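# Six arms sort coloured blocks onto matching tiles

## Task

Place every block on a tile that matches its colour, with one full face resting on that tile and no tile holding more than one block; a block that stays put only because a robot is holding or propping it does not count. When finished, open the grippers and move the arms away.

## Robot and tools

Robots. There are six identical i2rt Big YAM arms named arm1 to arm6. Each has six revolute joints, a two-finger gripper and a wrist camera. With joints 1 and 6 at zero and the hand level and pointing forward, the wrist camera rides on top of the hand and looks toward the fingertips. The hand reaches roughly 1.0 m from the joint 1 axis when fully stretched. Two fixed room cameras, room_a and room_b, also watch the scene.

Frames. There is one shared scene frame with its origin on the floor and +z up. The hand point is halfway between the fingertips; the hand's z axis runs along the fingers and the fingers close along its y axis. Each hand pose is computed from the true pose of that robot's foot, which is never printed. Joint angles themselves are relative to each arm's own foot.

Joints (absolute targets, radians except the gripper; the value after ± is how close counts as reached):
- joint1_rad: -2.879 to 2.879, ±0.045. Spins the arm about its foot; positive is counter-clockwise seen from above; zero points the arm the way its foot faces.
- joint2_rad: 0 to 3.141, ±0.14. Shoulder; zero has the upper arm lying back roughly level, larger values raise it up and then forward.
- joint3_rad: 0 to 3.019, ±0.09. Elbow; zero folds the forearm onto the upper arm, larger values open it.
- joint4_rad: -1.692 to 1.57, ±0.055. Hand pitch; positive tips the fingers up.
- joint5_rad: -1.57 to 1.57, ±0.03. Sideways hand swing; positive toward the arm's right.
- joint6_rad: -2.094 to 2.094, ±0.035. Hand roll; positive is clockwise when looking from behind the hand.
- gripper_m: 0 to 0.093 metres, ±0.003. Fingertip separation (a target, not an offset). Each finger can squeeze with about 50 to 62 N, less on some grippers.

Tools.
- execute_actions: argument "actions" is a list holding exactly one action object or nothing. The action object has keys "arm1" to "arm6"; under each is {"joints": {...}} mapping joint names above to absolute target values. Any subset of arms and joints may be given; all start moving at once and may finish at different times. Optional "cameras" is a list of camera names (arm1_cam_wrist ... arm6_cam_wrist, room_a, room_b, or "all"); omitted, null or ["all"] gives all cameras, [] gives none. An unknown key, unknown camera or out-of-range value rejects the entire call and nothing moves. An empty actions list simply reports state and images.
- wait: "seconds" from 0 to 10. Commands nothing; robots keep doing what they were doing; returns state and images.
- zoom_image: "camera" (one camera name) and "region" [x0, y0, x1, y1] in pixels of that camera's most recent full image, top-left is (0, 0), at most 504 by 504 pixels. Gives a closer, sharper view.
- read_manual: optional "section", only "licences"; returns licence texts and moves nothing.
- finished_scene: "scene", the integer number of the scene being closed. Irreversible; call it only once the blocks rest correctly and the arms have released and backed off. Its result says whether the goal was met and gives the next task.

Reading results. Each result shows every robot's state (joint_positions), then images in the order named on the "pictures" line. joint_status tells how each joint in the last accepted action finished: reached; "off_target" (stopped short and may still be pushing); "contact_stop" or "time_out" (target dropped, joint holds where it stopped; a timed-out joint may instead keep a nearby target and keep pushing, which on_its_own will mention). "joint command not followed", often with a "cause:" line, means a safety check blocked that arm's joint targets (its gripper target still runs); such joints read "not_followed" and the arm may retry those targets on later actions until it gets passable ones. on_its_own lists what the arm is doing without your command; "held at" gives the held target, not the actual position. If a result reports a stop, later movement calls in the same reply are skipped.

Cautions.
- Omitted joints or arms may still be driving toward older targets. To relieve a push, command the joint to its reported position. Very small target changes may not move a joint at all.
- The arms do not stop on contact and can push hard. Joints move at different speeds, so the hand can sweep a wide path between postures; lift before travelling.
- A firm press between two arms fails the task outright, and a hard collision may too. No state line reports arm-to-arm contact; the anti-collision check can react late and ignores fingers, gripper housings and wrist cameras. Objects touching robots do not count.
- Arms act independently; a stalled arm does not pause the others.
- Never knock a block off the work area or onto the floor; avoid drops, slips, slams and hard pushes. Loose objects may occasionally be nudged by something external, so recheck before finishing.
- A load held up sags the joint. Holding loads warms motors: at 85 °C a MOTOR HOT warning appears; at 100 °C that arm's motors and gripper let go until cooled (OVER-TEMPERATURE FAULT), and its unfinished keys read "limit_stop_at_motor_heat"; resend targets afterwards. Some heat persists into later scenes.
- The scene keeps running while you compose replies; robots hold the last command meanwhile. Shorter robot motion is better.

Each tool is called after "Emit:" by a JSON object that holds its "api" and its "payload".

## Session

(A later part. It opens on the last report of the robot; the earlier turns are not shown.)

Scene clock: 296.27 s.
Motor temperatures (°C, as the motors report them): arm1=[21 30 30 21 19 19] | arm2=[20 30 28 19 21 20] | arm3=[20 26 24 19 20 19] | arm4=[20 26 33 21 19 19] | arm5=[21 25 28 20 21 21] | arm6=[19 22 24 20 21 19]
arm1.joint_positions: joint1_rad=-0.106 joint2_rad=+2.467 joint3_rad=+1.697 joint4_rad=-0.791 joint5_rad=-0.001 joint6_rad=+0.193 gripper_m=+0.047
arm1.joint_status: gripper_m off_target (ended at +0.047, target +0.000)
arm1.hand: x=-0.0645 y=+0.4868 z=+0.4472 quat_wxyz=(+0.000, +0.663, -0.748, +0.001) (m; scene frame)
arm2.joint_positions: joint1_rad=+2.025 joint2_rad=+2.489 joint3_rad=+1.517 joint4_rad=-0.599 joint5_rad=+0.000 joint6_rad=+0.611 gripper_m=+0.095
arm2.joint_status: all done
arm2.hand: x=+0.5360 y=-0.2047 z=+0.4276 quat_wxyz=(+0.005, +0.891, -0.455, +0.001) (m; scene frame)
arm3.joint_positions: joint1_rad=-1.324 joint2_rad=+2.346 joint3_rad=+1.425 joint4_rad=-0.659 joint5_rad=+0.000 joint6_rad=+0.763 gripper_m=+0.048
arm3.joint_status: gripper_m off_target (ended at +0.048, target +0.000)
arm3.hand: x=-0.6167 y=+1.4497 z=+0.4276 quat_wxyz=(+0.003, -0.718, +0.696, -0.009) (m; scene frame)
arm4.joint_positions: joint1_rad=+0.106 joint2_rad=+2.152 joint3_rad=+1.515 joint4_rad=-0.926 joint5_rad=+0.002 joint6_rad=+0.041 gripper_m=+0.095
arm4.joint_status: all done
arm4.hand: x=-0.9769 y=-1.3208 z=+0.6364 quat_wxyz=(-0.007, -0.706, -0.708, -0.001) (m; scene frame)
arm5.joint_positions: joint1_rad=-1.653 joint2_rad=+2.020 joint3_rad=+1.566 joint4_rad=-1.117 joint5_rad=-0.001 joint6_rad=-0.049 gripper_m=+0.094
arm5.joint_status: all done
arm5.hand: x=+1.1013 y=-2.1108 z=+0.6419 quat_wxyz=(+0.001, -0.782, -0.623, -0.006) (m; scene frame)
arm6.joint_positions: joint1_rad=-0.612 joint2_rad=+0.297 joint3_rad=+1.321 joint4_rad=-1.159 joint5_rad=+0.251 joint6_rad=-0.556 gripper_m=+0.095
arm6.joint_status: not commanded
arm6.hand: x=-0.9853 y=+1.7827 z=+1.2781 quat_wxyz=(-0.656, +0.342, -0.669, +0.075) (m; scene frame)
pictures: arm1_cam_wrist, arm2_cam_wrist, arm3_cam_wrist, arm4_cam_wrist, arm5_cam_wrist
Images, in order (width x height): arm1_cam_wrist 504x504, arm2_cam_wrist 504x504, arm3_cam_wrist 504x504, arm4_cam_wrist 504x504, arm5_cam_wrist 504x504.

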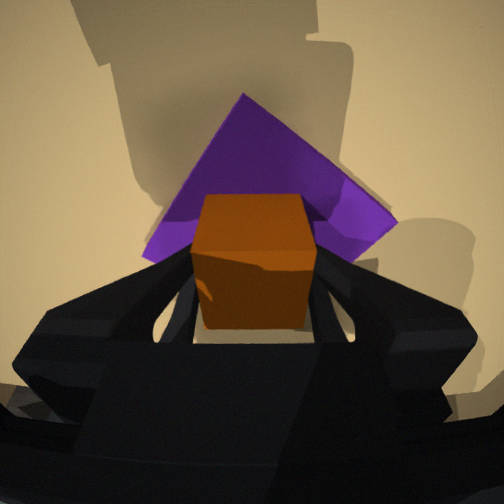

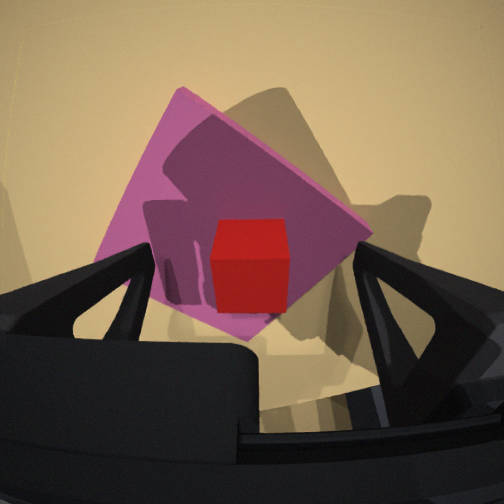

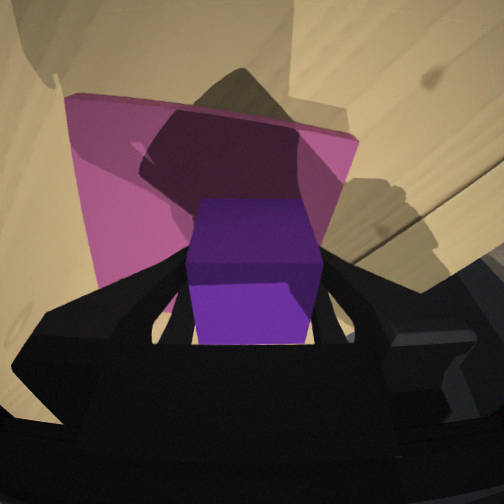

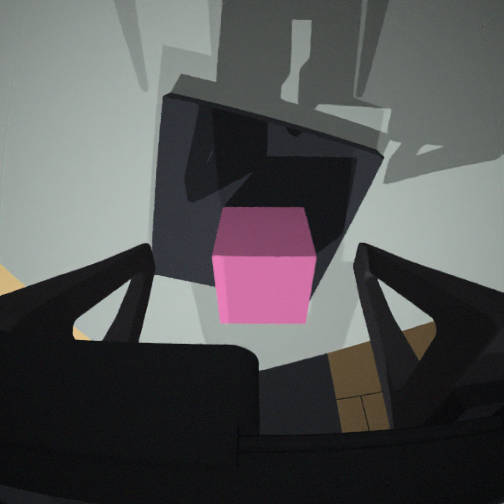

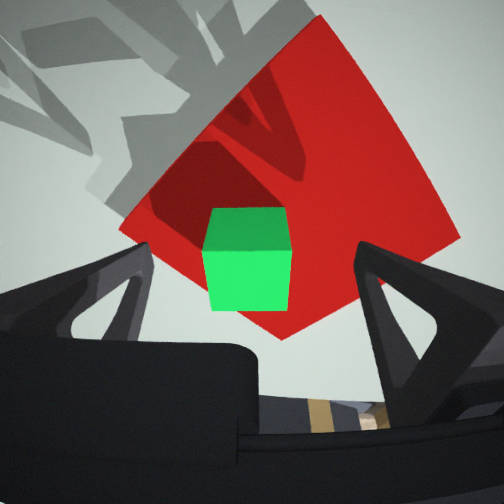

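Emit:
{"api": "execute_actions", "payload": {"actions": [{"arm1":{"joints":{"joint2_rad":2.32,"joint4_rad":-0.95}},"arm2":{"joints":{"gripper_m":0.0}},"arm3":{"joints":{"joint2_rad":2.2,"joint4_rad":-0.8}},"arm4":{"joints":{"gripper_m":0.0}},"arm5":{"joints":{"joint3_rad":1.53,"joint4_rad":-1.068,"gripper_m":0.046}}}], "cameras": ["arm1_cam_wrist","arm2_cam_wrist","arm3_cam_wrist","arm4_cam_wrist","arm5_cam_wrist"]}}

Scene clock: 360.03 s.
Motor temperatures (°C, as the motors report them): arm1=[21 30 31 21 19 19] | arm2=[20 30 28 19 21 20] | arm3=[20 27 24 19 20 19] | arm4=[20 27 33 21 19 19] | arm5=[21 26 27 20 21 21] | arm6=[19 22 24 20 21 19]
arm1.joint_positions: joint1_rad=-0.106 joint2_rad=+2.309 joint3_rad=+1.707 joint4_rad=-0.941 joint5_rad=-0.001 joint6_rad=+0.193 gripper_m=+0.047
arm1.joint_status: all done
arm1.hand: x=-0.0656 y=+0.4994 z=+0.5474 quat_wxyz=(-0.005, +0.663, -0.748, -0.006) (m; scene frame)
arm2.joint_positions: joint1_rad=+2.025 joint2_rad=+2.489 joint3_rad=+1.517 joint4_rad=-0.599 joint5_rad=+0.000 joint6_rad=+0.611 gripper_m=+0.031
arm2.joint_status: gripper_m off_target (ended at +0.031, target +0.000)
arm2.hand: x=+0.5361 y=-0.2047 z=+0.4276 quat_wxyz=(+0.005, +0.891, -0.455, +0.001) (m; scene frame)
arm3.joint_positions: joint1_rad=-1.324 joint2_rad=+2.205 joint3_rad=+1.425 joint4_rad=-0.793 joint5_rad=+0.000 joint6_rad=+0.763 gripper_m=+0.048
arm3.joint_status: all done
arm3.hand: x=-0.6232 y=+1.4554 z=+0.5054 quat_wxyz=(+0.003, -0.718, +0.696, -0.005) (m; scene frame)
arm4.joint_positions: joint1_rad=+0.106 joint2_rad=+2.152 joint3_rad=+1.515 joint4_rad=-0.926 joint5_rad=+0.002 joint6_rad=+0.041 gripper_m=+0.041
arm4.joint_status: gripper_m off_target (ended at +0.041, target +0.000)
arm4.hand: x=-0.9769 y=-1.3208 z=+0.6364 quat_wxyz=(-0.007, -0.706, -0.708, -0.001) (m; scene frame)
arm5.joint_positions: joint1_rad=-1.653 joint2_rad=+2.019 joint3_rad=+1.531 joint4_rad=-1.085 joint5_rad=-0.001 joint6_rad=-0.049 gripper_m=+0.046
arm5.joint_status: all done
arm5.hand: x=+1.1032 y=-2.1043 z=+0.6307 quat_wxyz=(+0.001, -0.782, -0.624, -0.006) (m; scene frame)
arm6.joint_positions: joint1_rad=-0.612 joint2_rad=+0.297 joint3_rad=+1.321 joint4_rad=-1.159 joint5_rad=+0.251 joint6_rad=-0.556 gripper_m=+0.095
arm6.joint_status: not commanded
arm6.hand: x=-0.9853 y=+1.7827 z=+1.2781 quat_wxyz=(-0.656, +0.342, -0.669, +0.075) (m; scene frame)
pictures: arm1_cam_wrist, arm2_cam_wrist, arm3_cam_wrist, arm4_cam_wrist, arm5_cam_wrist
Images, in order (width x height): arm1_cam_wrist 504x504, arm2_cam_wrist 504x504, arm3_cam_wrist 504x504, arm4_cam_wrist 504x504, arm5_cam_wrist 504x504.

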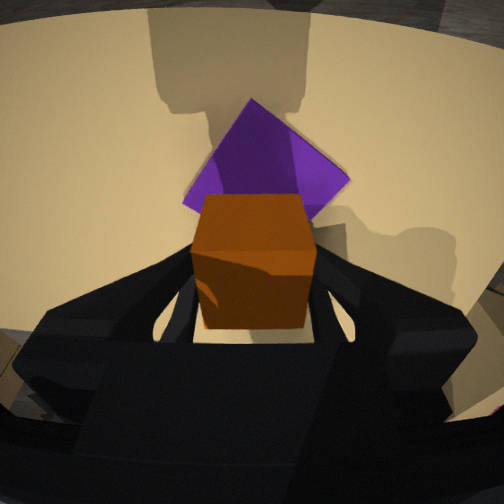

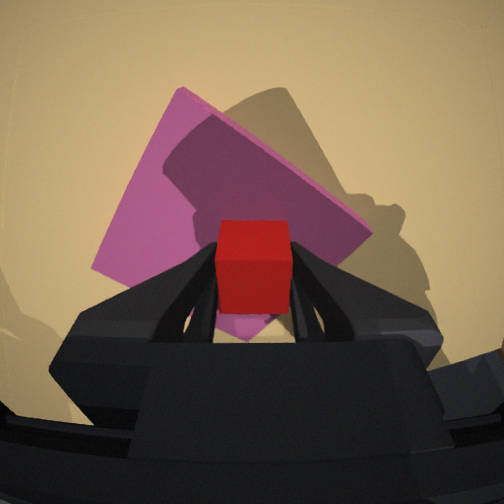

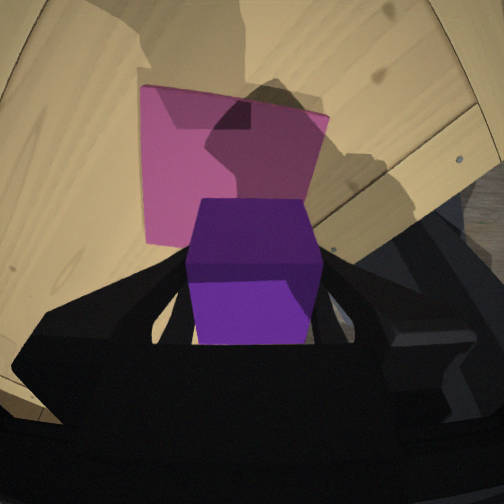

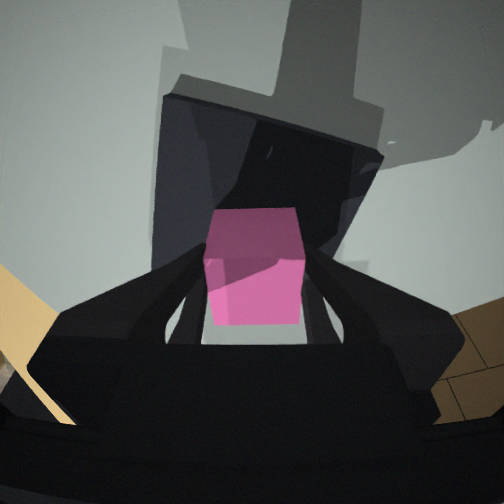

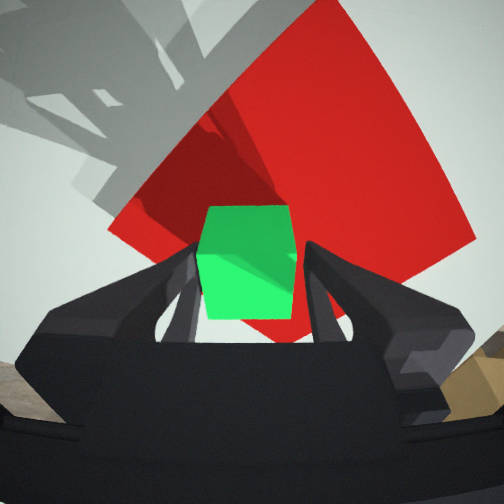

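Emit:
{"api": "execute_actions", "payload": {"actions": [{"arm1":{"joints":{"joint1_rad":-2.207,"joint2_rad":2.335,"joint3_rad":1.462,"joint4_rad":-0.685,"joint6_rad":-0.48}},"arm2":{"joints":{"joint1_rad":-1.1,"joint2_rad":1.70,"joint3_rad":1.36,"joint4_rad":-1.225,"joint6_rad":0.745}},"arm3":{"joints":{"joint1_rad":1.306,"joint2_rad":2.30,"joint3_rad":1.545,"joint4_rad":-0.772,"joint6_rad":1.042}},"arm4":{"joints":{"joint1_rad":1.752,"joint2_rad":2.02,"joint3_rad":1.64,"joint4_rad":-1.16,"joint6_rad":0.75}},"arm5":{"joints":{"gripper_m":0.0,"joint1_rad":1.45,"joint2_rad":1.70,"joint3_rad":1.36,"joint4_rad":-1.225,"joint6_rad":0.148}}}], "cameras": ["arm1_cam_wrist","arm2_cam_wrist","arm3_cam_wrist","arm4_cam_wrist","arm5_cam_wrist","room_a"]}}

Scene clock: 404.43 s.
Motor temperatures (°C, as the motors report them): arm1=[21 31 31 21 19 19] | arm2=[20 30 28 19 21 20] | arm3=[20 27 24 19 20 19] | arm4=[20 27 34 21 19 19] | arm5=[21 26 27 20 21 21] | arm6=[19 22 24 20 21 19]
arm1.joint_positions: joint1_rad=-2.212 joint2_rad=+2.339 joint3_rad=+1.466 joint4_rad=-0.680 joint5_rad=+0.000 joint6_rad=-0.472 gripper_m=+0.047
arm1.joint_status: all done
arm1.hand: x=+0.5037 y=-0.4093 z=+0.4738 quat_wxyz=(-0.010, +0.005, -1.000, +0.010) (m; scene frame)
arm2.joint_positions: joint1_rad=-1.106 joint2_rad=+1.698 joint3_rad=+1.368 joint4_rad=-1.211 joint5_rad=+0.000 joint6_rad=+0.736 gripper_m=+0.031
arm2.joint_status: all done
arm2.hand: x=+1.5644 y=-0.5514 z=+0.8099 quat_wxyz=(-0.015, -0.505, -0.863, +0.002) (m; scene frame)
arm3.joint_positions: joint1_rad=+1.307 joint2_rad=+2.317 joint3_rad=+1.538 joint4_rad=-0.765 joint5_rad=+0.000 joint6_rad=+1.030 gripper_m=+0.048
arm3.joint_status: all done
arm3.hand: x=-0.0459 y=+0.4706 z=+0.4791 quat_wxyz=(-0.016, -0.916, -0.401, -0.003) (m; scene frame)
arm4.joint_positions: joint1_rad=+1.759 joint2_rad=+2.014 joint3_rad=+1.629 joint4_rad=-1.143 joint5_rad=-0.001 joint6_rad=+0.741 gripper_m=+0.041
arm4.joint_status: all done
arm4.hand: x=-0.3984 y=-0.6495 z=+0.7615 quat_wxyz=(-0.025, -0.302, -0.953, -0.011) (m; scene frame)
arm5.joint_positions: joint1_rad=+1.457 joint2_rad=+1.720 joint3_rad=+1.356 joint4_rad=-1.208 joint5_rad=+0.000 joint6_rad=+0.136 gripper_m=+0.037
arm5.joint_status: gripper_m off_target (ended at +0.037, target +0.000); the others done
arm5.hand: x=+1.4109 y=-1.0639 z=+0.7368 quat_wxyz=(-0.004, +0.536, -0.844, -0.001) (m; scene frame)
arm6.joint_positions: joint1_rad=-0.612 joint2_rad=+0.297 joint3_rad=+1.321 joint4_rad=-1.159 joint5_rad=+0.251 joint6_rad=-0.556 gripper_m=+0.095
arm6.joint_status: not commanded
arm6.hand: x=-0.9853 y=+1.7827 z=+1.2781 quat_wxyz=(-0.656, +0.342, -0.669, +0.075) (m; scene frame)
pictures: arm1_cam_wrist, arm2_cam_wrist, arm3_cam_wrist, arm4_cam_wrist, arm5_cam_wrist, room_a
Images, in order (width x height): arm1_cam_wrist 504x504, arm2_cam_wrist 504x504, arm3_cam_wrist 504x504, arm4_cam_wrist 504x504, arm5_cam_wrist 504x504, room_a 504x504.

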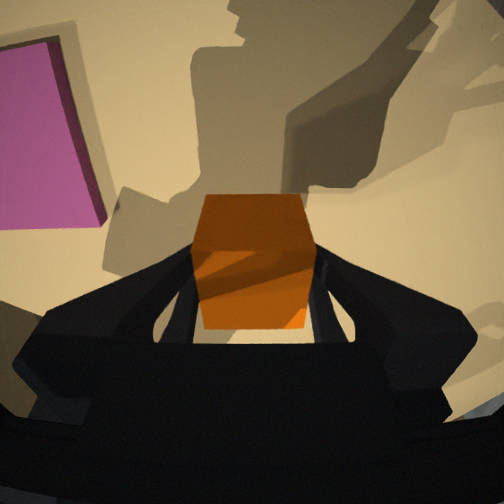

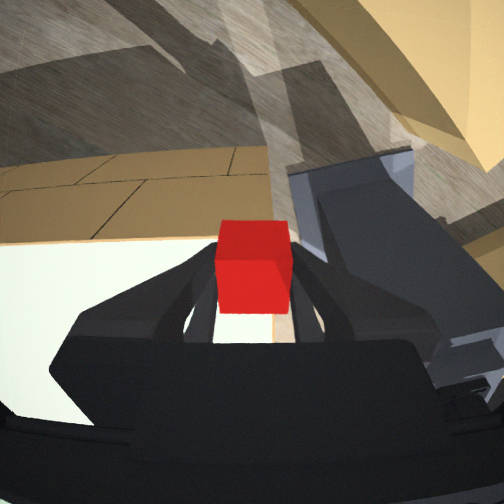

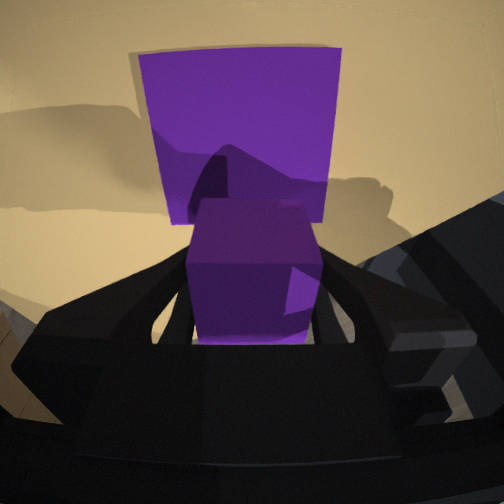

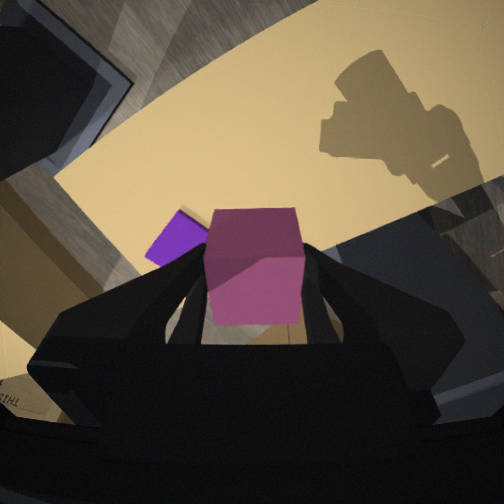

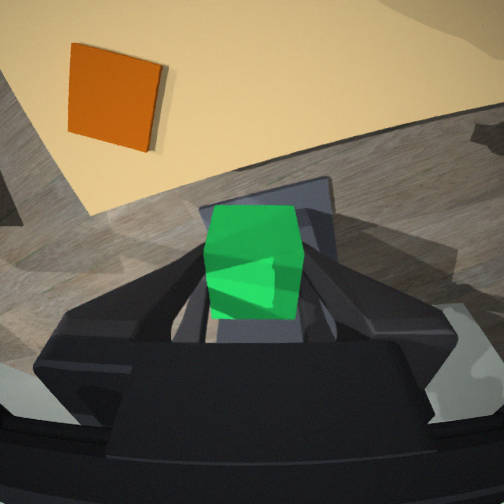

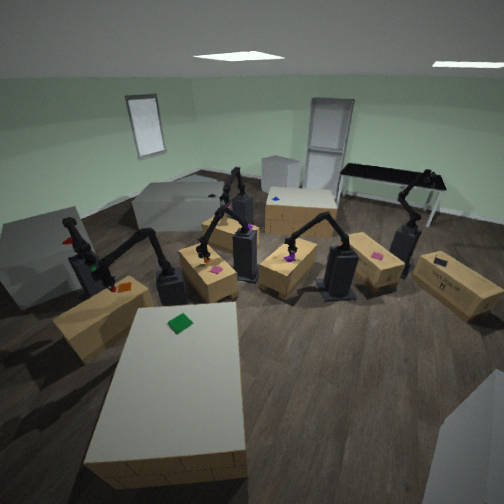

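Emit:
{"api": "execute_actions", "payload": {"actions": [{"arm1":{"joints":{"joint2_rad":2.42,"joint4_rad":-0.62}},"arm2":{"joints":{"joint1_rad":-1.757,"joint2_rad":2.65,"joint3_rad":1.995,"joint4_rad":-0.86,"joint6_rad":0.94}},"arm3":{"joints":{"joint1_rad":1.27,"joint2_rad":2.432,"joint3_rad":1.69,"joint4_rad":-0.795,"joint6_rad":0.965}},"arm4":{"joints":{"joint2_rad":2.545,"joint4_rad":-0.655}},"arm5":{"joints":{"joint1_rad":1.775,"joint2_rad":2.315,"joint3_rad":1.50,"joint4_rad":-0.70,"joint6_rad":-0.27}}}], "cameras": ["arm1_cam_wrist","arm2_cam_wrist","arm3_cam_wrist","arm4_cam_wrist","arm5_cam_wrist"]}}

Scene clock: 473.53 s.
Motor temperatures (°C, as the motors report them): arm1=[21 31 29 21 19 19] | arm2=[20 30 28 19 21 20] | arm3=[20 28 24 19 20 19] | arm4=[20 28 33 21 19 19] | arm5=[21 26 27 20 21 21] | arm6=[19 22 24 20 21 19]
arm1.joint_positions: joint1_rad=-2.211 joint2_rad=+2.410 joint3_rad=+1.464 joint4_rad=-0.625 joint5_rad=+0.001 joint6_rad=-0.473 gripper_m=+0.047
arm1.joint_status: all done
arm1.hand: x=+0.4938 y=-0.4041 z=+0.4335 quat_wxyz=(-0.001, +0.006, -1.000, +0.006) (m; scene frame)
arm2.joint_positions: joint1_rad=-1.752 joint2_rad=+2.679 joint3_rad=+1.955 joint4_rad=-0.864 joint5_rad=+0.002 joint6_rad=+0.931 gripper_m=+0.031
arm2.joint_status: all done
arm2.hand: x=+1.4632 y=-0.9494 z=+0.4256 quat_wxyz=(+0.006, -0.813, -0.582, +0.005) (m; scene frame)
arm3.joint_positions: joint1_rad=+1.268 joint2_rad=+2.452 joint3_rad=+1.656 joint4_rad=-0.792 joint5_rad=+0.000 joint6_rad=+0.977 gripper_m=+0.048
arm3.joint_status: all done
arm3.hand: x=-0.0654 y=+0.4520 z=+0.4303 quat_wxyz=(+0.006, -0.913, -0.407, -0.006) (m; scene frame)
arm4.joint_positions: joint1_rad=+1.758 joint2_rad=+2.537 joint3_rad=+1.626 joint4_rad=-0.670 joint5_rad=-0.002 joint6_rad=+0.742 gripper_m=+0.041
arm4.joint_status: all done
arm4.hand: x=-0.4011 y=-0.6509 z=+0.4487 quat_wxyz=(-0.001, -0.304, -0.953, +0.000) (m; scene frame)
arm5.joint_positions: joint1_rad=+1.769 joint2_rad=+2.340 joint3_rad=+1.487 joint4_rad=-0.716 joint5_rad=-0.003 joint6_rad=-0.258 gripper_m=+0.037
arm5.joint_status: all done
arm5.hand: x=+1.2571 y=-0.9549 z=+0.4454 quat_wxyz=(-0.005, +0.795, -0.607, -0.002) (m; scene frame)
arm6.joint_positions: joint1_rad=-0.612 joint2_rad=+0.297 joint3_rad=+1.321 joint4_rad=-1.159 joint5_rad=+0.251 joint6_rad=-0.556 gripper_m=+0.095
arm6.joint_status: not commanded
arm6.hand: x=-0.9853 y=+1.7827 z=+1.2781 quat_wxyz=(-0.656, +0.342, -0.669, +0.075) (m; scene frame)
pictures: arm1_cam_wrist, arm2_cam_wrist, arm3_cam_wrist, arm4_cam_wrist, arm5_cam_wrist
Images, in order (width x height): arm1_cam_wrist 504x504, arm2_cam_wrist 504x504, arm3_cam_wrist 504x504, arm4_cam_wrist 504x504, arm5_cam_wrist 504x504.

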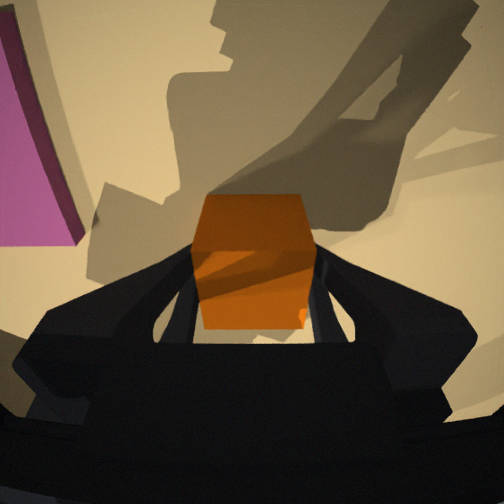

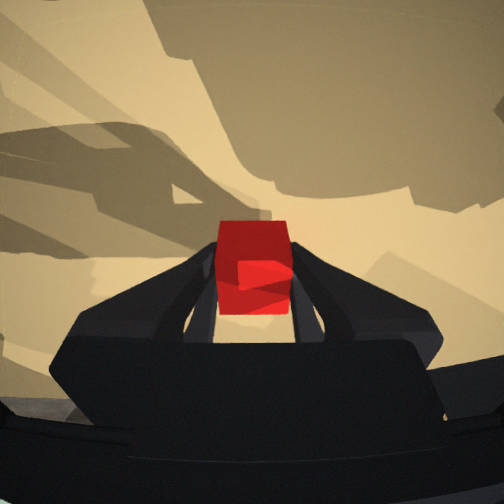

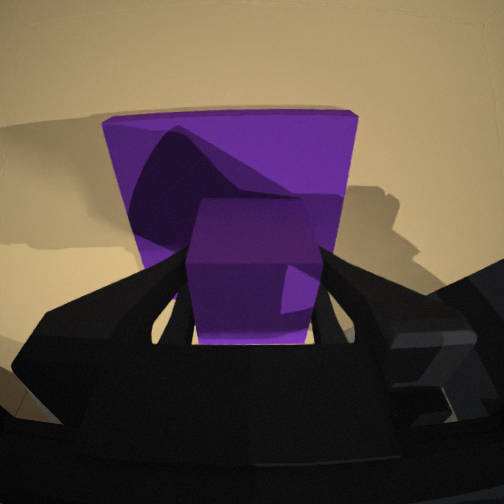

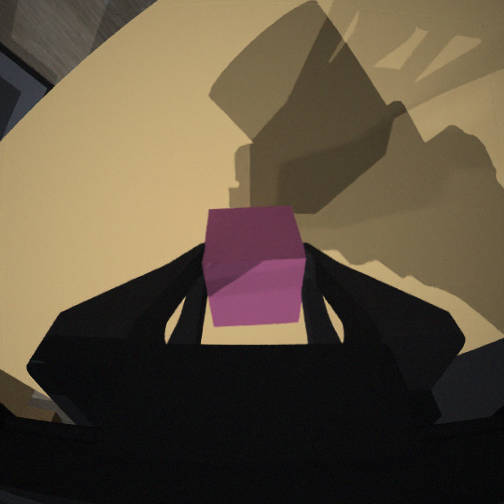

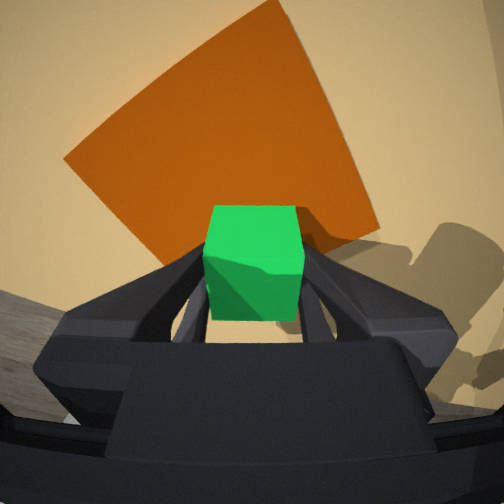

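Emit:
{"api": "execute_actions", "payload": {"actions": [{"arm1":{"joints":{"gripper_m":0.093}},"arm2":{"joints":{"joint3_rad":1.93,"joint4_rad":-0.812}},"arm3":{"joints":{"gripper_m":0.093}},"arm4":{"joints":{"joint3_rad":1.56,"joint4_rad":-0.592}},"arm5":{"joints":{"joint3_rad":1.457,"joint4_rad":-0.675}}}], "cameras": ["arm1_cam_wrist","arm2_cam_wrist","arm3_cam_wrist","arm4_cam_wrist","arm5_cam_wrist"]}}

Scene clock: 502.40 s.
Motor temperatures (°C, as the motors report them): arm1=[21 31 29 21 19 19] | arm2=[20 32 29 19 21 20] | arm3=[20 28 25 19 20 19] | arm4=[20 28 31 21 19 19] | arm5=[21 27 27 20 21 21] | arm6=[19 22 24 20 21 19]
arm1.joint_positions: joint1_rad=-2.211 joint2_rad=+2.410 joint3_rad=+1.464 joint4_rad=-0.625 joint5_rad=+0.001 joint6_rad=-0.473 gripper_m=+0.093
arm1.joint_status: all done
arm1.hand: x=+0.4938 y=-0.4041 z=+0.4335 quat_wxyz=(-0.001, +0.006, -1.000, +0.006) (m; scene frame)
arm2.joint_positions: joint1_rad=-1.752 joint2_rad=+2.679 joint3_rad=+1.932 joint4_rad=-0.828 joint5_rad=+0.002 joint6_rad=+0.931 gripper_m=+0.031
arm2.joint_status: all done
arm2.hand: x=+1.4615 y=-0.9470 z=+0.4190 quat_wxyz=(+0.000, -0.813, -0.582, +0.005) (m; scene frame)
arm3.joint_positions: joint1_rad=+1.268 joint2_rad=+2.452 joint3_rad=+1.656 joint4_rad=-0.792 joint5_rad=+0.000 joint6_rad=+0.977 gripper_m=+0.093
arm3.joint_status: all done
arm3.hand: x=-0.0654 y=+0.4520 z=+0.4303 quat_wxyz=(+0.006, -0.913, -0.407, -0.006) (m; scene frame)
arm4.joint_positions: joint1_rad=+1.758 joint2_rad=+2.535 joint3_rad=+1.563 joint4_rad=-0.608 joint5_rad=-0.002 joint6_rad=+0.742 gripper_m=+0.041
arm4.joint_status: all done
arm4.hand: x=-0.4198 y=-0.6533 z=+0.4355 quat_wxyz=(-0.001, -0.304, -0.953, +0.000) (m; scene frame)
arm5.joint_positions: joint1_rad=+1.769 joint2_rad=+2.339 joint3_rad=+1.457 joint4_rad=-0.691 joint5_rad=-0.003 joint6_rad=-0.258 gripper_m=+0.037
arm5.joint_status: all done
arm5.hand: x=+1.2572 y=-0.9648 z=+0.4383 quat_wxyz=(-0.003, +0.795, -0.607, +0.000) (m; scene frame)
arm6.joint_positions: joint1_rad=-0.612 joint2_rad=+0.297 joint3_rad=+1.321 joint4_rad=-1.159 joint5_rad=+0.251 joint6_rad=-0.556 gripper_m=+0.095
arm6.joint_status: not commanded
arm6.hand: x=-0.9853 y=+1.7827 z=+1.2781 quat_wxyz=(-0.656, +0.342, -0.669, +0.075) (m; scene frame)
pictures: arm1_cam_wrist, arm2_cam_wrist, arm3_cam_wrist, arm4_cam_wrist, arm5_cam_wrist
Images, in order (width x height): arm1_cam_wrist 504x504, arm2_cam_wrist 504x504, arm3_cam_wrist 504x504, arm4_cam_wrist 504x504, arm5_cam_wrist 504x504.

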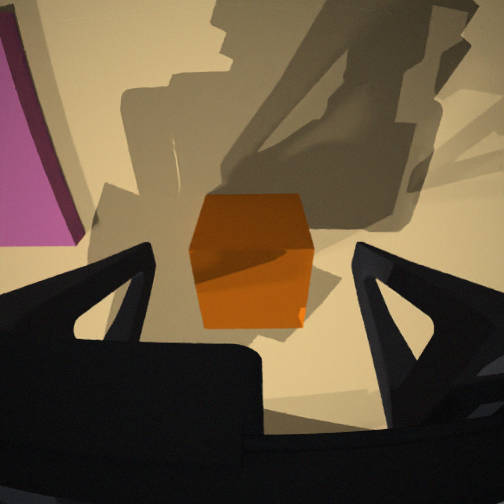

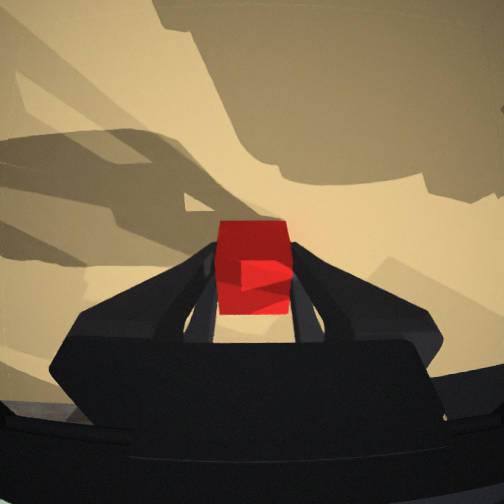

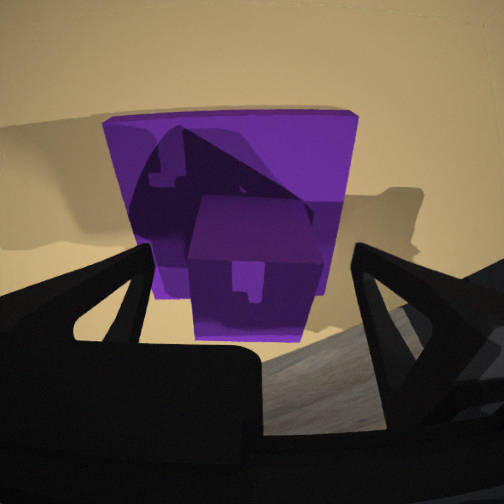

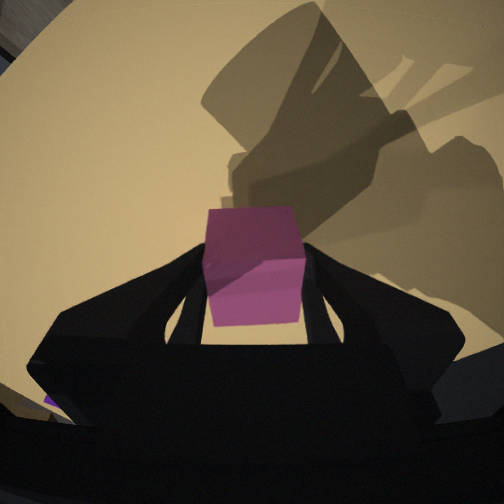

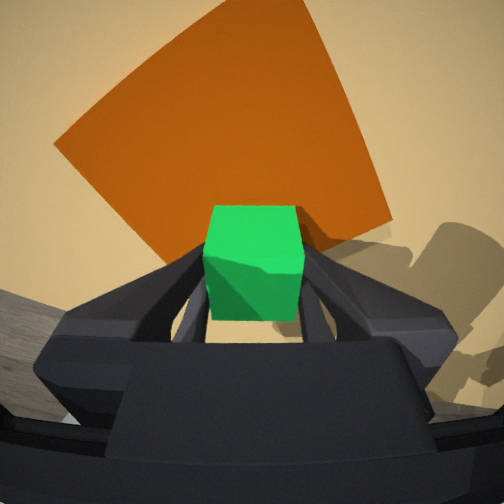

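Emit:
{"api": "execute_actions", "payload": {"actions": [{"arm1":{"joints":{"joint2_rad":2.2,"joint4_rad":-0.835}},"arm2":{"joints":{"gripper_m":0.093,"joint2_rad":2.38,"joint3_rad":1.548,"joint4_rad":-0.73}},"arm3":{"joints":{"joint2_rad":2.2,"joint4_rad":-1.03}},"arm4":{"joints":{"joint3_rad":1.512,"joint4_rad":-0.545}},"arm5":{"joints":{"gripper_m":0.093,"joint2_rad":1.75,"joint3_rad":0.805,"joint4_rad":-0.62}}}], "cameras": ["arm2_cam_wrist","arm3_cam_wrist","arm4_cam_wrist","arm5_cam_wrist"]}}

Scene clock: 534.53 s.
Motor temperatures (°C, as the motors report them): arm1=[21 31 28 21 19 19] | arm2=[20 33 28 19 21 20] | arm3=[20 28 25 19 20 19] | arm4=[20 29 30 21 19 19] | arm5=[21 27 26 20 21 21] | arm6=[19 22 24 20 21 19]
arm1.joint_positions: joint1_rad=-2.211 joint2_rad=+2.187 joint3_rad=+1.456 joint4_rad=-0.827 joint5_rad=+0.001 joint6_rad=-0.473 gripper_m=+0.093
arm1.joint_status: all done
arm1.hand: x=+0.5031 y=-0.4076 z=+0.5556 quat_wxyz=(-0.006, +0.006, -1.000, +0.009) (m; scene frame)
arm2.joint_positions: joint1_rad=-1.752 joint2_rad=+2.377 joint3_rad=+1.548 joint4_rad=-0.744 joint5_rad=+0.002 joint6_rad=+0.932 gripper_m=+0.093
arm2.joint_status: all done
arm2.hand: x=+1.4221 y=-0.8883 z=+0.5017 quat_wxyz=(-0.001, -0.814, -0.582, +0.005) (m; scene frame)
arm3.joint_positions: joint1_rad=+1.268 joint2_rad=+2.203 joint3_rad=+1.676 joint4_rad=-1.023 joint5_rad=+0.000 joint6_rad=+0.977 gripper_m=+0.093
arm3.joint_status: all done
arm3.hand: x=-0.0634 y=+0.4373 z=+0.5879 quat_wxyz=(-0.012, -0.913, -0.407, -0.003) (m; scene frame)
arm4.joint_positions: joint1_rad=+1.758 joint2_rad=+2.535 joint3_rad=+1.517 joint4_rad=-0.562 joint5_rad=-0.002 joint6_rad=+0.742 gripper_m=+0.041
arm4.joint_status: all done
arm4.hand: x=-0.4341 y=-0.6551 z=+0.4259 quat_wxyz=(-0.002, -0.304, -0.953, +0.000) (m; scene frame)
arm5.joint_positions: joint1_rad=+1.769 joint2_rad=+1.754 joint3_rad=+0.801 joint4_rad=-0.632 joint5_rad=-0.003 joint6_rad=-0.258 gripper_m=+0.093
arm5.joint_status: all done
arm5.hand: x=+1.2581 y=-1.1661 z=+0.5553 quat_wxyz=(+0.001, +0.795, -0.607, +0.003) (m; scene frame)
arm6.joint_positions: joint1_rad=-0.612 joint2_rad=+0.297 joint3_rad=+1.321 joint4_rad=-1.159 joint5_rad=+0.251 joint6_rad=-0.556 gripper_m=+0.095
arm6.joint_status: not commanded
arm6.hand: x=-0.9853 y=+1.7827 z=+1.2781 quat_wxyz=(-0.656, +0.342, -0.669, +0.075) (m; scene frame)
pictures: arm2_cam_wrist, arm3_cam_wrist, arm4_cam_wrist, arm5_cam_wrist
Images, in order (width x height): arm2_cam_wrist 504x504, arm3_cam_wrist 504x504, arm4_cam_wrist 504x504, arm5_cam_wrist 504x504.

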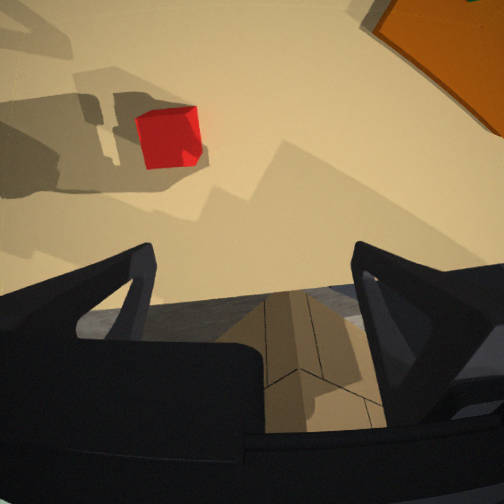

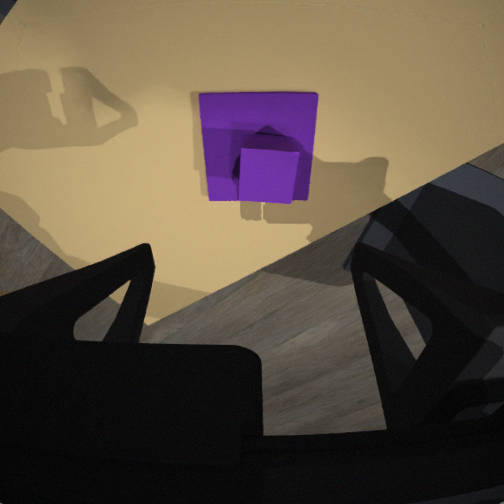

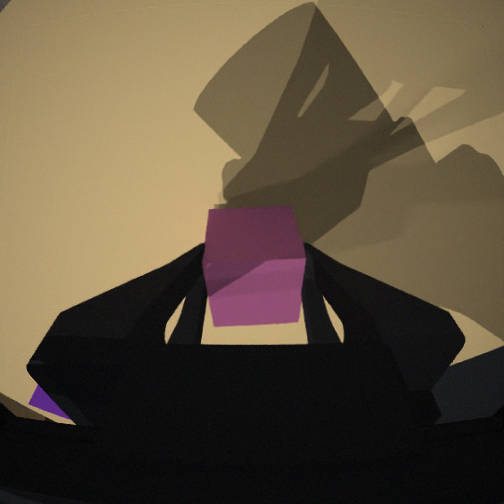

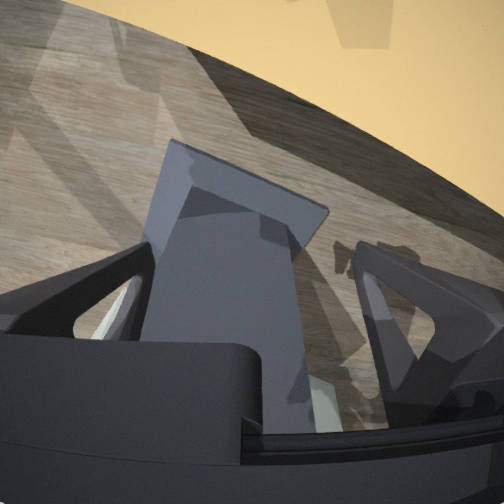

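Emit:
{"api": "execute_actions", "payload": {"actions": [{"arm1":{"joints":{"joint1_rad":-1.0,"joint6_rad":0.0}},"arm2":{"joints":{"joint1_rad":-2.06,"joint2_rad":2.505,"joint3_rad":1.69,"joint4_rad":-0.705,"joint6_rad":1.605}},"arm3":{"joints":{"joint1_rad":0.6,"joint2_rad":1.6,"joint3_rad":1.3,"joint4_rad":-1.27}},"arm4":{"joints":{"gripper_m":0.093,"joint2_rad":2.3,"joint4_rad":-0.79}},"arm5":{"joints":{"joint1_rad":1.46,"joint2_rad":1.55,"joint4_rad":-0.82,"joint6_rad":0.03}}}], "cameras": ["arm2_cam_wrist","arm4_cam_wrist","arm5_cam_wrist"]}}

Scene clock: 574.53 s.
Motor temperatures (°C, as the motors report them): arm1=[21 30 29 21 19 19] | arm2=[20 32 27 19 21 20] | arm3=[20 28 25 19 20 19] | arm4=[20 29 29 21 19 19] | arm5=[21 25 26 20 21 21] | arm6=[19 22 24 20 21 19]
arm1.joint_positions: joint1_rad=-0.992 joint2_rad=+2.187 joint3_rad=+1.456 joint4_rad=-0.827 joint5_rad=-0.001 joint6_rad=-0.008 gripper_m=+0.093
arm1.joint_status: all done
arm1.hand: x=+0.4054 y=+0.2533 z=+0.5479 quat_wxyz=(-0.005, +0.373, -0.928, +0.003) (m; scene frame)
arm2.joint_positions: joint1_rad=-2.055 joint2_rad=+2.500 joint3_rad=+1.651 joint4_rad=-0.715 joint5_rad=+0.001 joint6_rad=+1.595 gripper_m=+0.093
arm2.joint_status: all done
arm2.hand: x=+1.2650 y=-0.9869 z=+0.4576 quat_wxyz=(-0.008, -0.991, -0.137, +0.003) (m; scene frame)
arm3.joint_positions: joint1_rad=+0.593 joint2_rad=+1.600 joint3_rad=+1.291 joint4_rad=-1.263 joint5_rad=+0.001 joint6_rad=+0.975 gripper_m=+0.093
arm3.joint_status: all done
arm3.hand: x=-0.4130 y=+0.6324 z=+0.7717 quat_wxyz=(+0.000, -0.997, -0.082, -0.005) (m; scene frame)
arm4.joint_positions: joint1_rad=+1.758 joint2_rad=+2.283 joint3_rad=+1.509 joint4_rad=-0.775 joint5_rad=-0.002 joint6_rad=+0.742 gripper_m=+0.093
arm4.joint_status: all done
arm4.hand: x=-0.4068 y=-0.6513 z=+0.5666 quat_wxyz=(-0.016, -0.303, -0.953, -0.007) (m; scene frame)
arm5.joint_positions: joint1_rad=+1.452 joint2_rad=+1.547 joint3_rad=+0.801 joint4_rad=-0.805 joint5_rad=-0.002 joint6_rad=+0.018 gripper_m=+0.093
arm5.joint_status: all done
arm5.hand: x=+1.3725 y=-1.1934 z=+0.6279 quat_wxyz=(-0.012, +0.583, -0.813, -0.008) (m; scene frame)
arm6.joint_positions: joint1_rad=-0.612 joint2_rad=+0.297 joint3_rad=+1.321 joint4_rad=-1.159 joint5_rad=+0.251 joint6_rad=-0.556 gripper_m=+0.095
arm6.joint_status: not commanded
arm6.hand: x=-0.9853 y=+1.7827 z=+1.2781 quat_wxyz=(-0.656, +0.342, -0.669, +0.075) (m; scene frame)
pictures: arm2_cam_wrist, arm4_cam_wrist, arm5_cam_wrist
Images, in order (width x height): arm2_cam_wrist 504x504, arm4_cam_wrist 504x504, arm5_cam_wrist 504x504.

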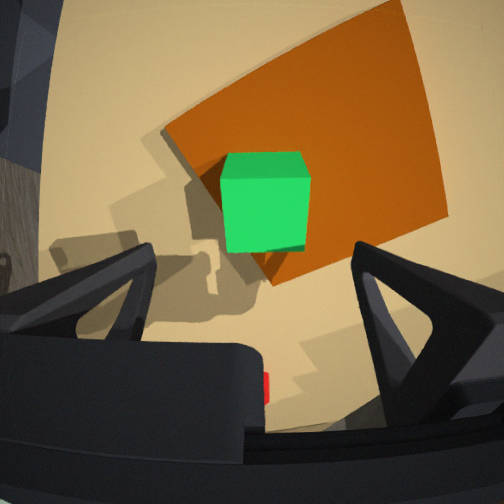

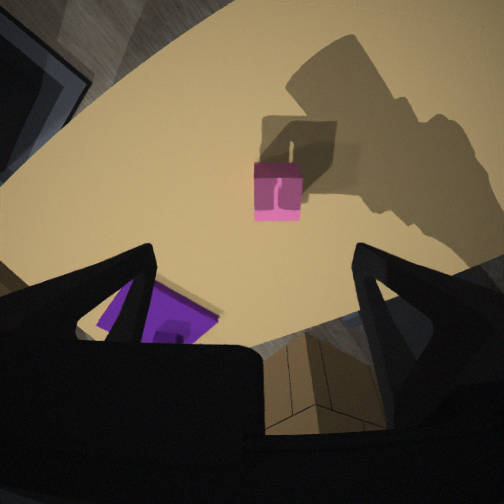

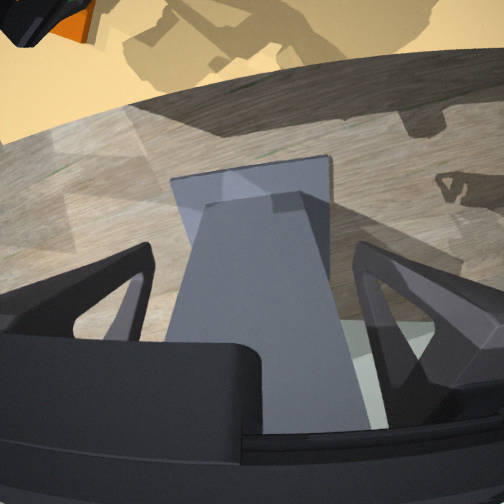

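Emit:
{"api": "execute_actions", "payload": {"actions": [{"arm1":{"joints":{"joint1_rad":-0.4}},"arm2":{"joints":{"joint1_rad":-2.098,"joint2_rad":2.557,"joint4_rad":-0.675,"gripper_m":0.06}},"arm4":{"joints":{"joint1_rad":2.05,"joint6_rad":0.2}}}], "cameras": ["arm2_cam_wrist","arm4_cam_wrist"]}}

Scene clock: 610.43 s.
Motor temperatures (°C, as the motors report them): arm1=[21 30 29 21 19 19] | arm2=[20 32 29 19 21 20] | arm3=[20 26 25 19 20 19] | arm4=[20 29 30 21 19 19] | arm5=[21 25 26 20 21 21] | arm6=[19 22 24 20 21 19]
arm1.joint_positions: joint1_rad=-0.407 joint2_rad=+2.187 joint3_rad=+1.456 joint4_rad=-0.827 joint5_rad=-0.001 joint6_rad=-0.005 gripper_m=+0.093
arm1.joint_status: all done
arm1.hand: x=+0.1133 y=+0.4210 z=+0.5453 quat_wxyz=(-0.002, +0.624, -0.781, +0.001) (m; scene frame)
arm2.joint_positions: joint1_rad=-2.095 joint2_rad=+2.547 joint3_rad=+1.654 joint4_rad=-0.690 joint5_rad=+0.001 joint6_rad=+1.595 gripper_m=+0.060
arm2.joint_status: all done
arm2.hand: x=+1.2385 y=-0.9846 z=+0.4305 quat_wxyz=(+0.001, -0.993, -0.117, +0.004) (m; scene frame)
arm3.joint_positions: joint1_rad=+0.593 joint2_rad=+1.600 joint3_rad=+1.291 joint4_rad=-1.263 joint5_rad=+0.001 joint6_rad=+0.975 gripper_m=+0.093
arm3.joint_status: not commanded
arm3.hand: x=-0.4130 y=+0.6324 z=+0.7717 quat_wxyz=(+0.000, -0.997, -0.082, -0.005) (m; scene frame)
arm4.joint_positions: joint1_rad=+2.053 joint2_rad=+2.283 joint3_rad=+1.509 joint4_rad=-0.775 joint5_rad=-0.001 joint6_rad=+0.210 gripper_m=+0.093
arm4.joint_status: all done
arm4.hand: x=-0.4541 y=-0.4821 z=+0.5659 quat_wxyz=(-0.017, +0.105, -0.994, -0.003) (m; scene frame)
arm5.joint_positions: joint1_rad=+1.452 joint2_rad=+1.547 joint3_rad=+0.801 joint4_rad=-0.805 joint5_rad=-0.002 joint6_rad=+0.018 gripper_m=+0.093
arm5.joint_status: not commanded
arm5.hand: x=+1.3725 y=-1.1934 z=+0.6279 quat_wxyz=(-0.012, +0.582, -0.813, -0.008) (m; scene frame)
arm6.joint_positions: joint1_rad=-0.612 joint2_rad=+0.297 joint3_rad=+1.321 joint4_rad=-1.159 joint5_rad=+0.251 joint6_rad=-0.556 gripper_m=+0.095
arm6.joint_status: not commanded
arm6.hand: x=-0.9853 y=+1.7827 z=+1.2781 quat_wxyz=(-0.656, +0.342, -0.669, +0.075) (m; scene frame)
pictures: arm2_cam_wrist, arm4_cam_wrist
Images, in order (width x height): arm2_cam_wrist 504x504, arm4_cam_wrist 504x504.

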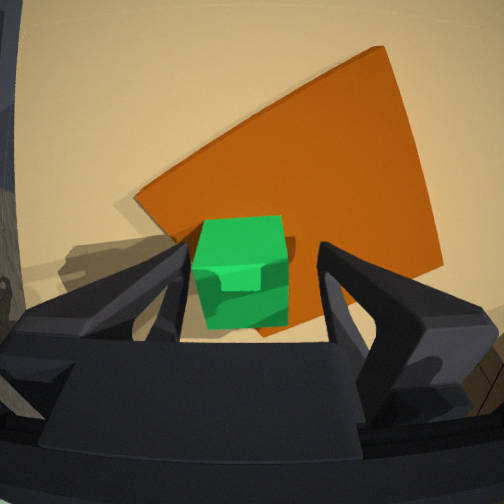

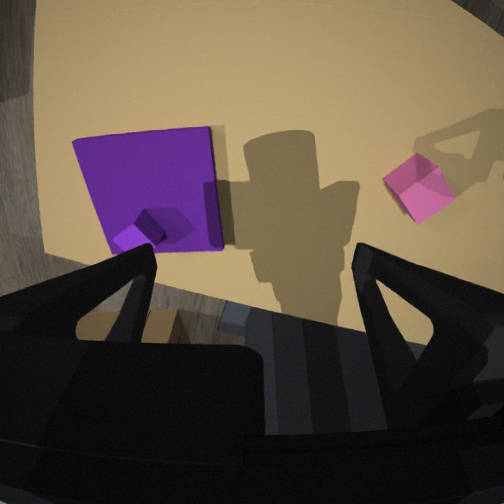

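Emit:
{"api": "zoom_image", "payload": {"camera": "arm4_cam_wrist", "region": [60, 170, 240, 290]}}

Region (60, 170, 240, 290) of arm4_cam_wrist's 504x504 image, scaled by 2.800, with more detail than that image has.

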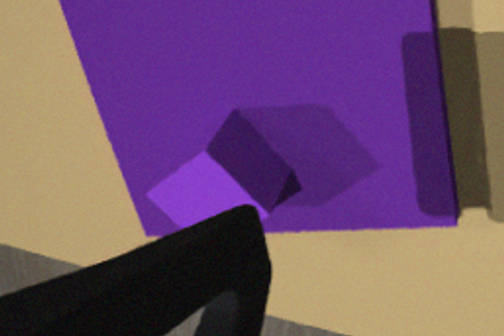

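Emit:
{"api": "execute_actions", "payload": {"actions": [{"arm1":{"joints":{"joint1_rad":2.279,"joint2_rad":2.43,"joint3_rad":1.81,"joint4_rad":-0.92,"joint6_rad":-0.11}},"arm2":{"joints":{"gripper_m":0.0,"joint1_rad":0.05,"joint2_rad":1.825,"joint3_rad":1.53,"joint4_rad":-1.275}},"arm3":{"joints":{"joint1_rad":0.0,"joint2_rad":1.2,"joint6_rad":0.0}},"arm4":{"joints":{"joint1_rad":2.283,"joint2_rad":1.0,"joint3_rad":1.25,"joint4_rad":-1.3,"joint6_rad":-0.16}},"arm5":{"joints":{"joint2_rad":2.475,"joint3_rad":1.81,"joint4_rad":-0.865}}}], "cameras": ["arm1_cam_wrist","arm2_cam_wrist","arm5_cam_wrist","room_b"]}}

Scene clock: 659.77 s.
Motor temperatures (°C, as the motors report them): arm1=[21 31 29 21 19 19] | arm2=[20 32 29 19 21 20] | arm3=[20 26 26 19 20 19] | arm4=[20 28 30 21 19 19] | arm5=[21 25 26 20 21 21] | arm6=[19 22 24 20 21 19]
arm1.joint_positions: joint1_rad=+2.278 joint2_rad=+2.418 joint3_rad=+1.813 joint4_rad=-0.912 joint5_rad=-0.001 joint6_rad=-0.105 gripper_m=+0.093
arm1.joint_status: all done
arm1.hand: x=-0.4480 y=-0.6720 z=+0.5243 quat_wxyz=(+0.016, +0.880, +0.475, -0.026) (m; scene frame)
arm2.joint_positions: joint1_rad=+0.060 joint2_rad=+1.826 joint3_rad=+1.533 joint4_rad=-1.261 joint5_rad=+0.000 joint6_rad=+1.596 gripper_m=+0.038
arm2.joint_status: gripper_m off_target (ended at +0.038, target +0.000); the others done
arm2.hand: x=+1.4528 y=+0.0218 z=+0.8010 quat_wxyz=(-0.003, -0.368, -0.930, -0.003) (m; scene frame)
arm3.joint_positions: joint1_rad=+0.002 joint2_rad=+1.203 joint3_rad=+1.282 joint4_rad=-1.265 joint5_rad=+0.001 joint6_rad=+0.012 gripper_m=+0.093
arm3.joint_status: all done
arm3.hand: x=-0.5804 y=+0.8341 z=+0.9356 quat_wxyz=(-0.054, -0.947, -0.260, +0.179) (m; scene frame)
arm4.joint_positions: joint1_rad=+2.291 joint2_rad=+0.991 joint3_rad=+1.249 joint4_rad=-1.282 joint5_rad=-0.001 joint6_rad=-0.151 gripper_m=+0.093
arm4.joint_status: all done
arm4.hand: x=-0.7162 y=-0.5006 z=+1.0750 quat_wxyz=(-0.267, +0.380, -0.883, -0.066) (m; scene frame)
arm5.joint_positions: joint1_rad=+1.452 joint2_rad=+2.475 joint3_rad=+1.787 joint4_rad=-0.854 joint5_rad=-0.002 joint6_rad=+0.018 gripper_m=+0.093
arm5.joint_status: all done
arm5.hand: x=+1.4641 y=-0.9087 z=+0.4478 quat_wxyz=(-0.016, +0.582, -0.813, -0.010) (m; scene frame)
arm6.joint_positions: joint1_rad=-0.612 joint2_rad=+0.297 joint3_rad=+1.321 joint4_rad=-1.159 joint5_rad=+0.251 joint6_rad=-0.556 gripper_m=+0.095
arm6.joint_status: not commanded
arm6.hand: x=-0.9853 y=+1.7827 z=+1.2781 quat_wxyz=(-0.656, +0.342, -0.669, +0.075) (m; scene frame)
pictures: arm1_cam_wrist, arm2_cam_wrist, arm5_cam_wrist, room_b
joint command not followed: on one or more control steps a check withheld the commanded joint targets of the arm5 arm, and it was not sent them on those steps.
cause: the commanded joint targets would bring a part of the robot too close to another arm (this arm's wrist (the part past joint 4) and the other arm's wrist (the part past joint 4)); next, command targets that bring no part of the robot closer to that arm.
Images, in order (width x height): arm1_cam_wrist 504x504, arm2_cam_wrist 504x504, arm5_cam_wrist 504x504, room_b 504x504.

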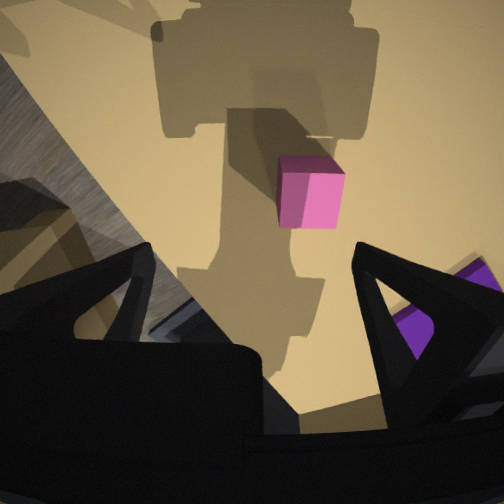

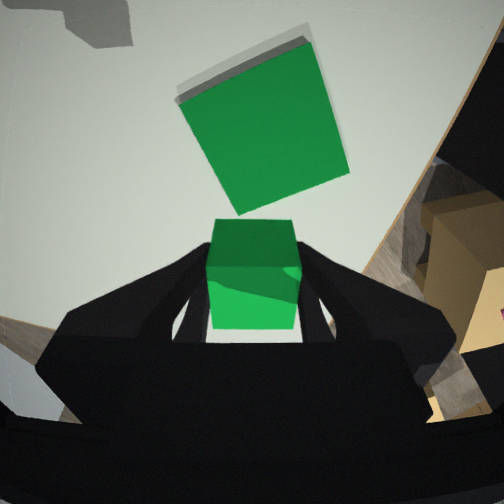

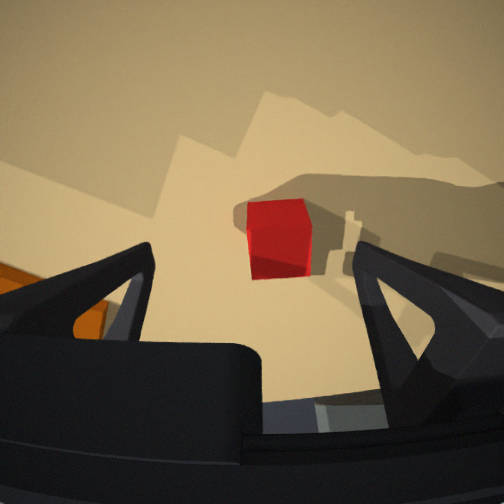

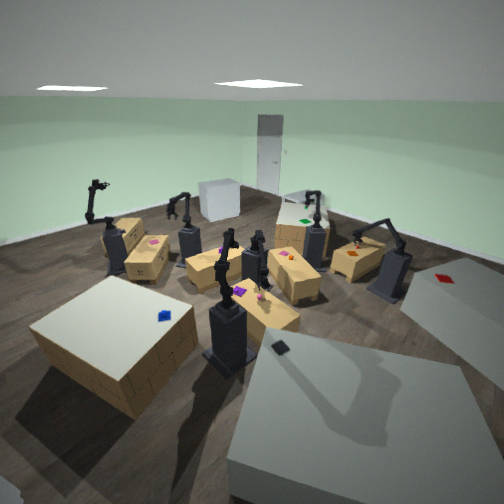

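Emit:
{"api": "zoom_image", "payload": {"camera": "room_b", "region": [140, 295, 190, 335]}}

Region (140, 295, 190, 335) of room_b's 504x504 image, scaled by 10.080, with more detail than that image has; it fills the top 403 rows of this view, and the rest is white.

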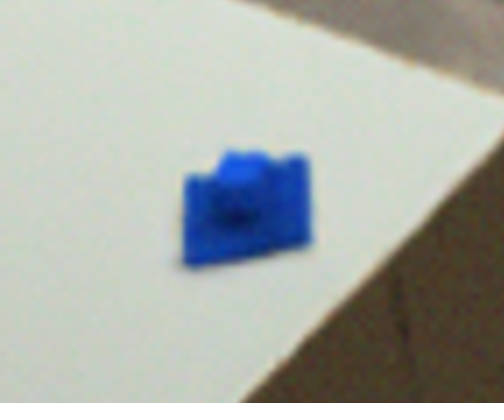

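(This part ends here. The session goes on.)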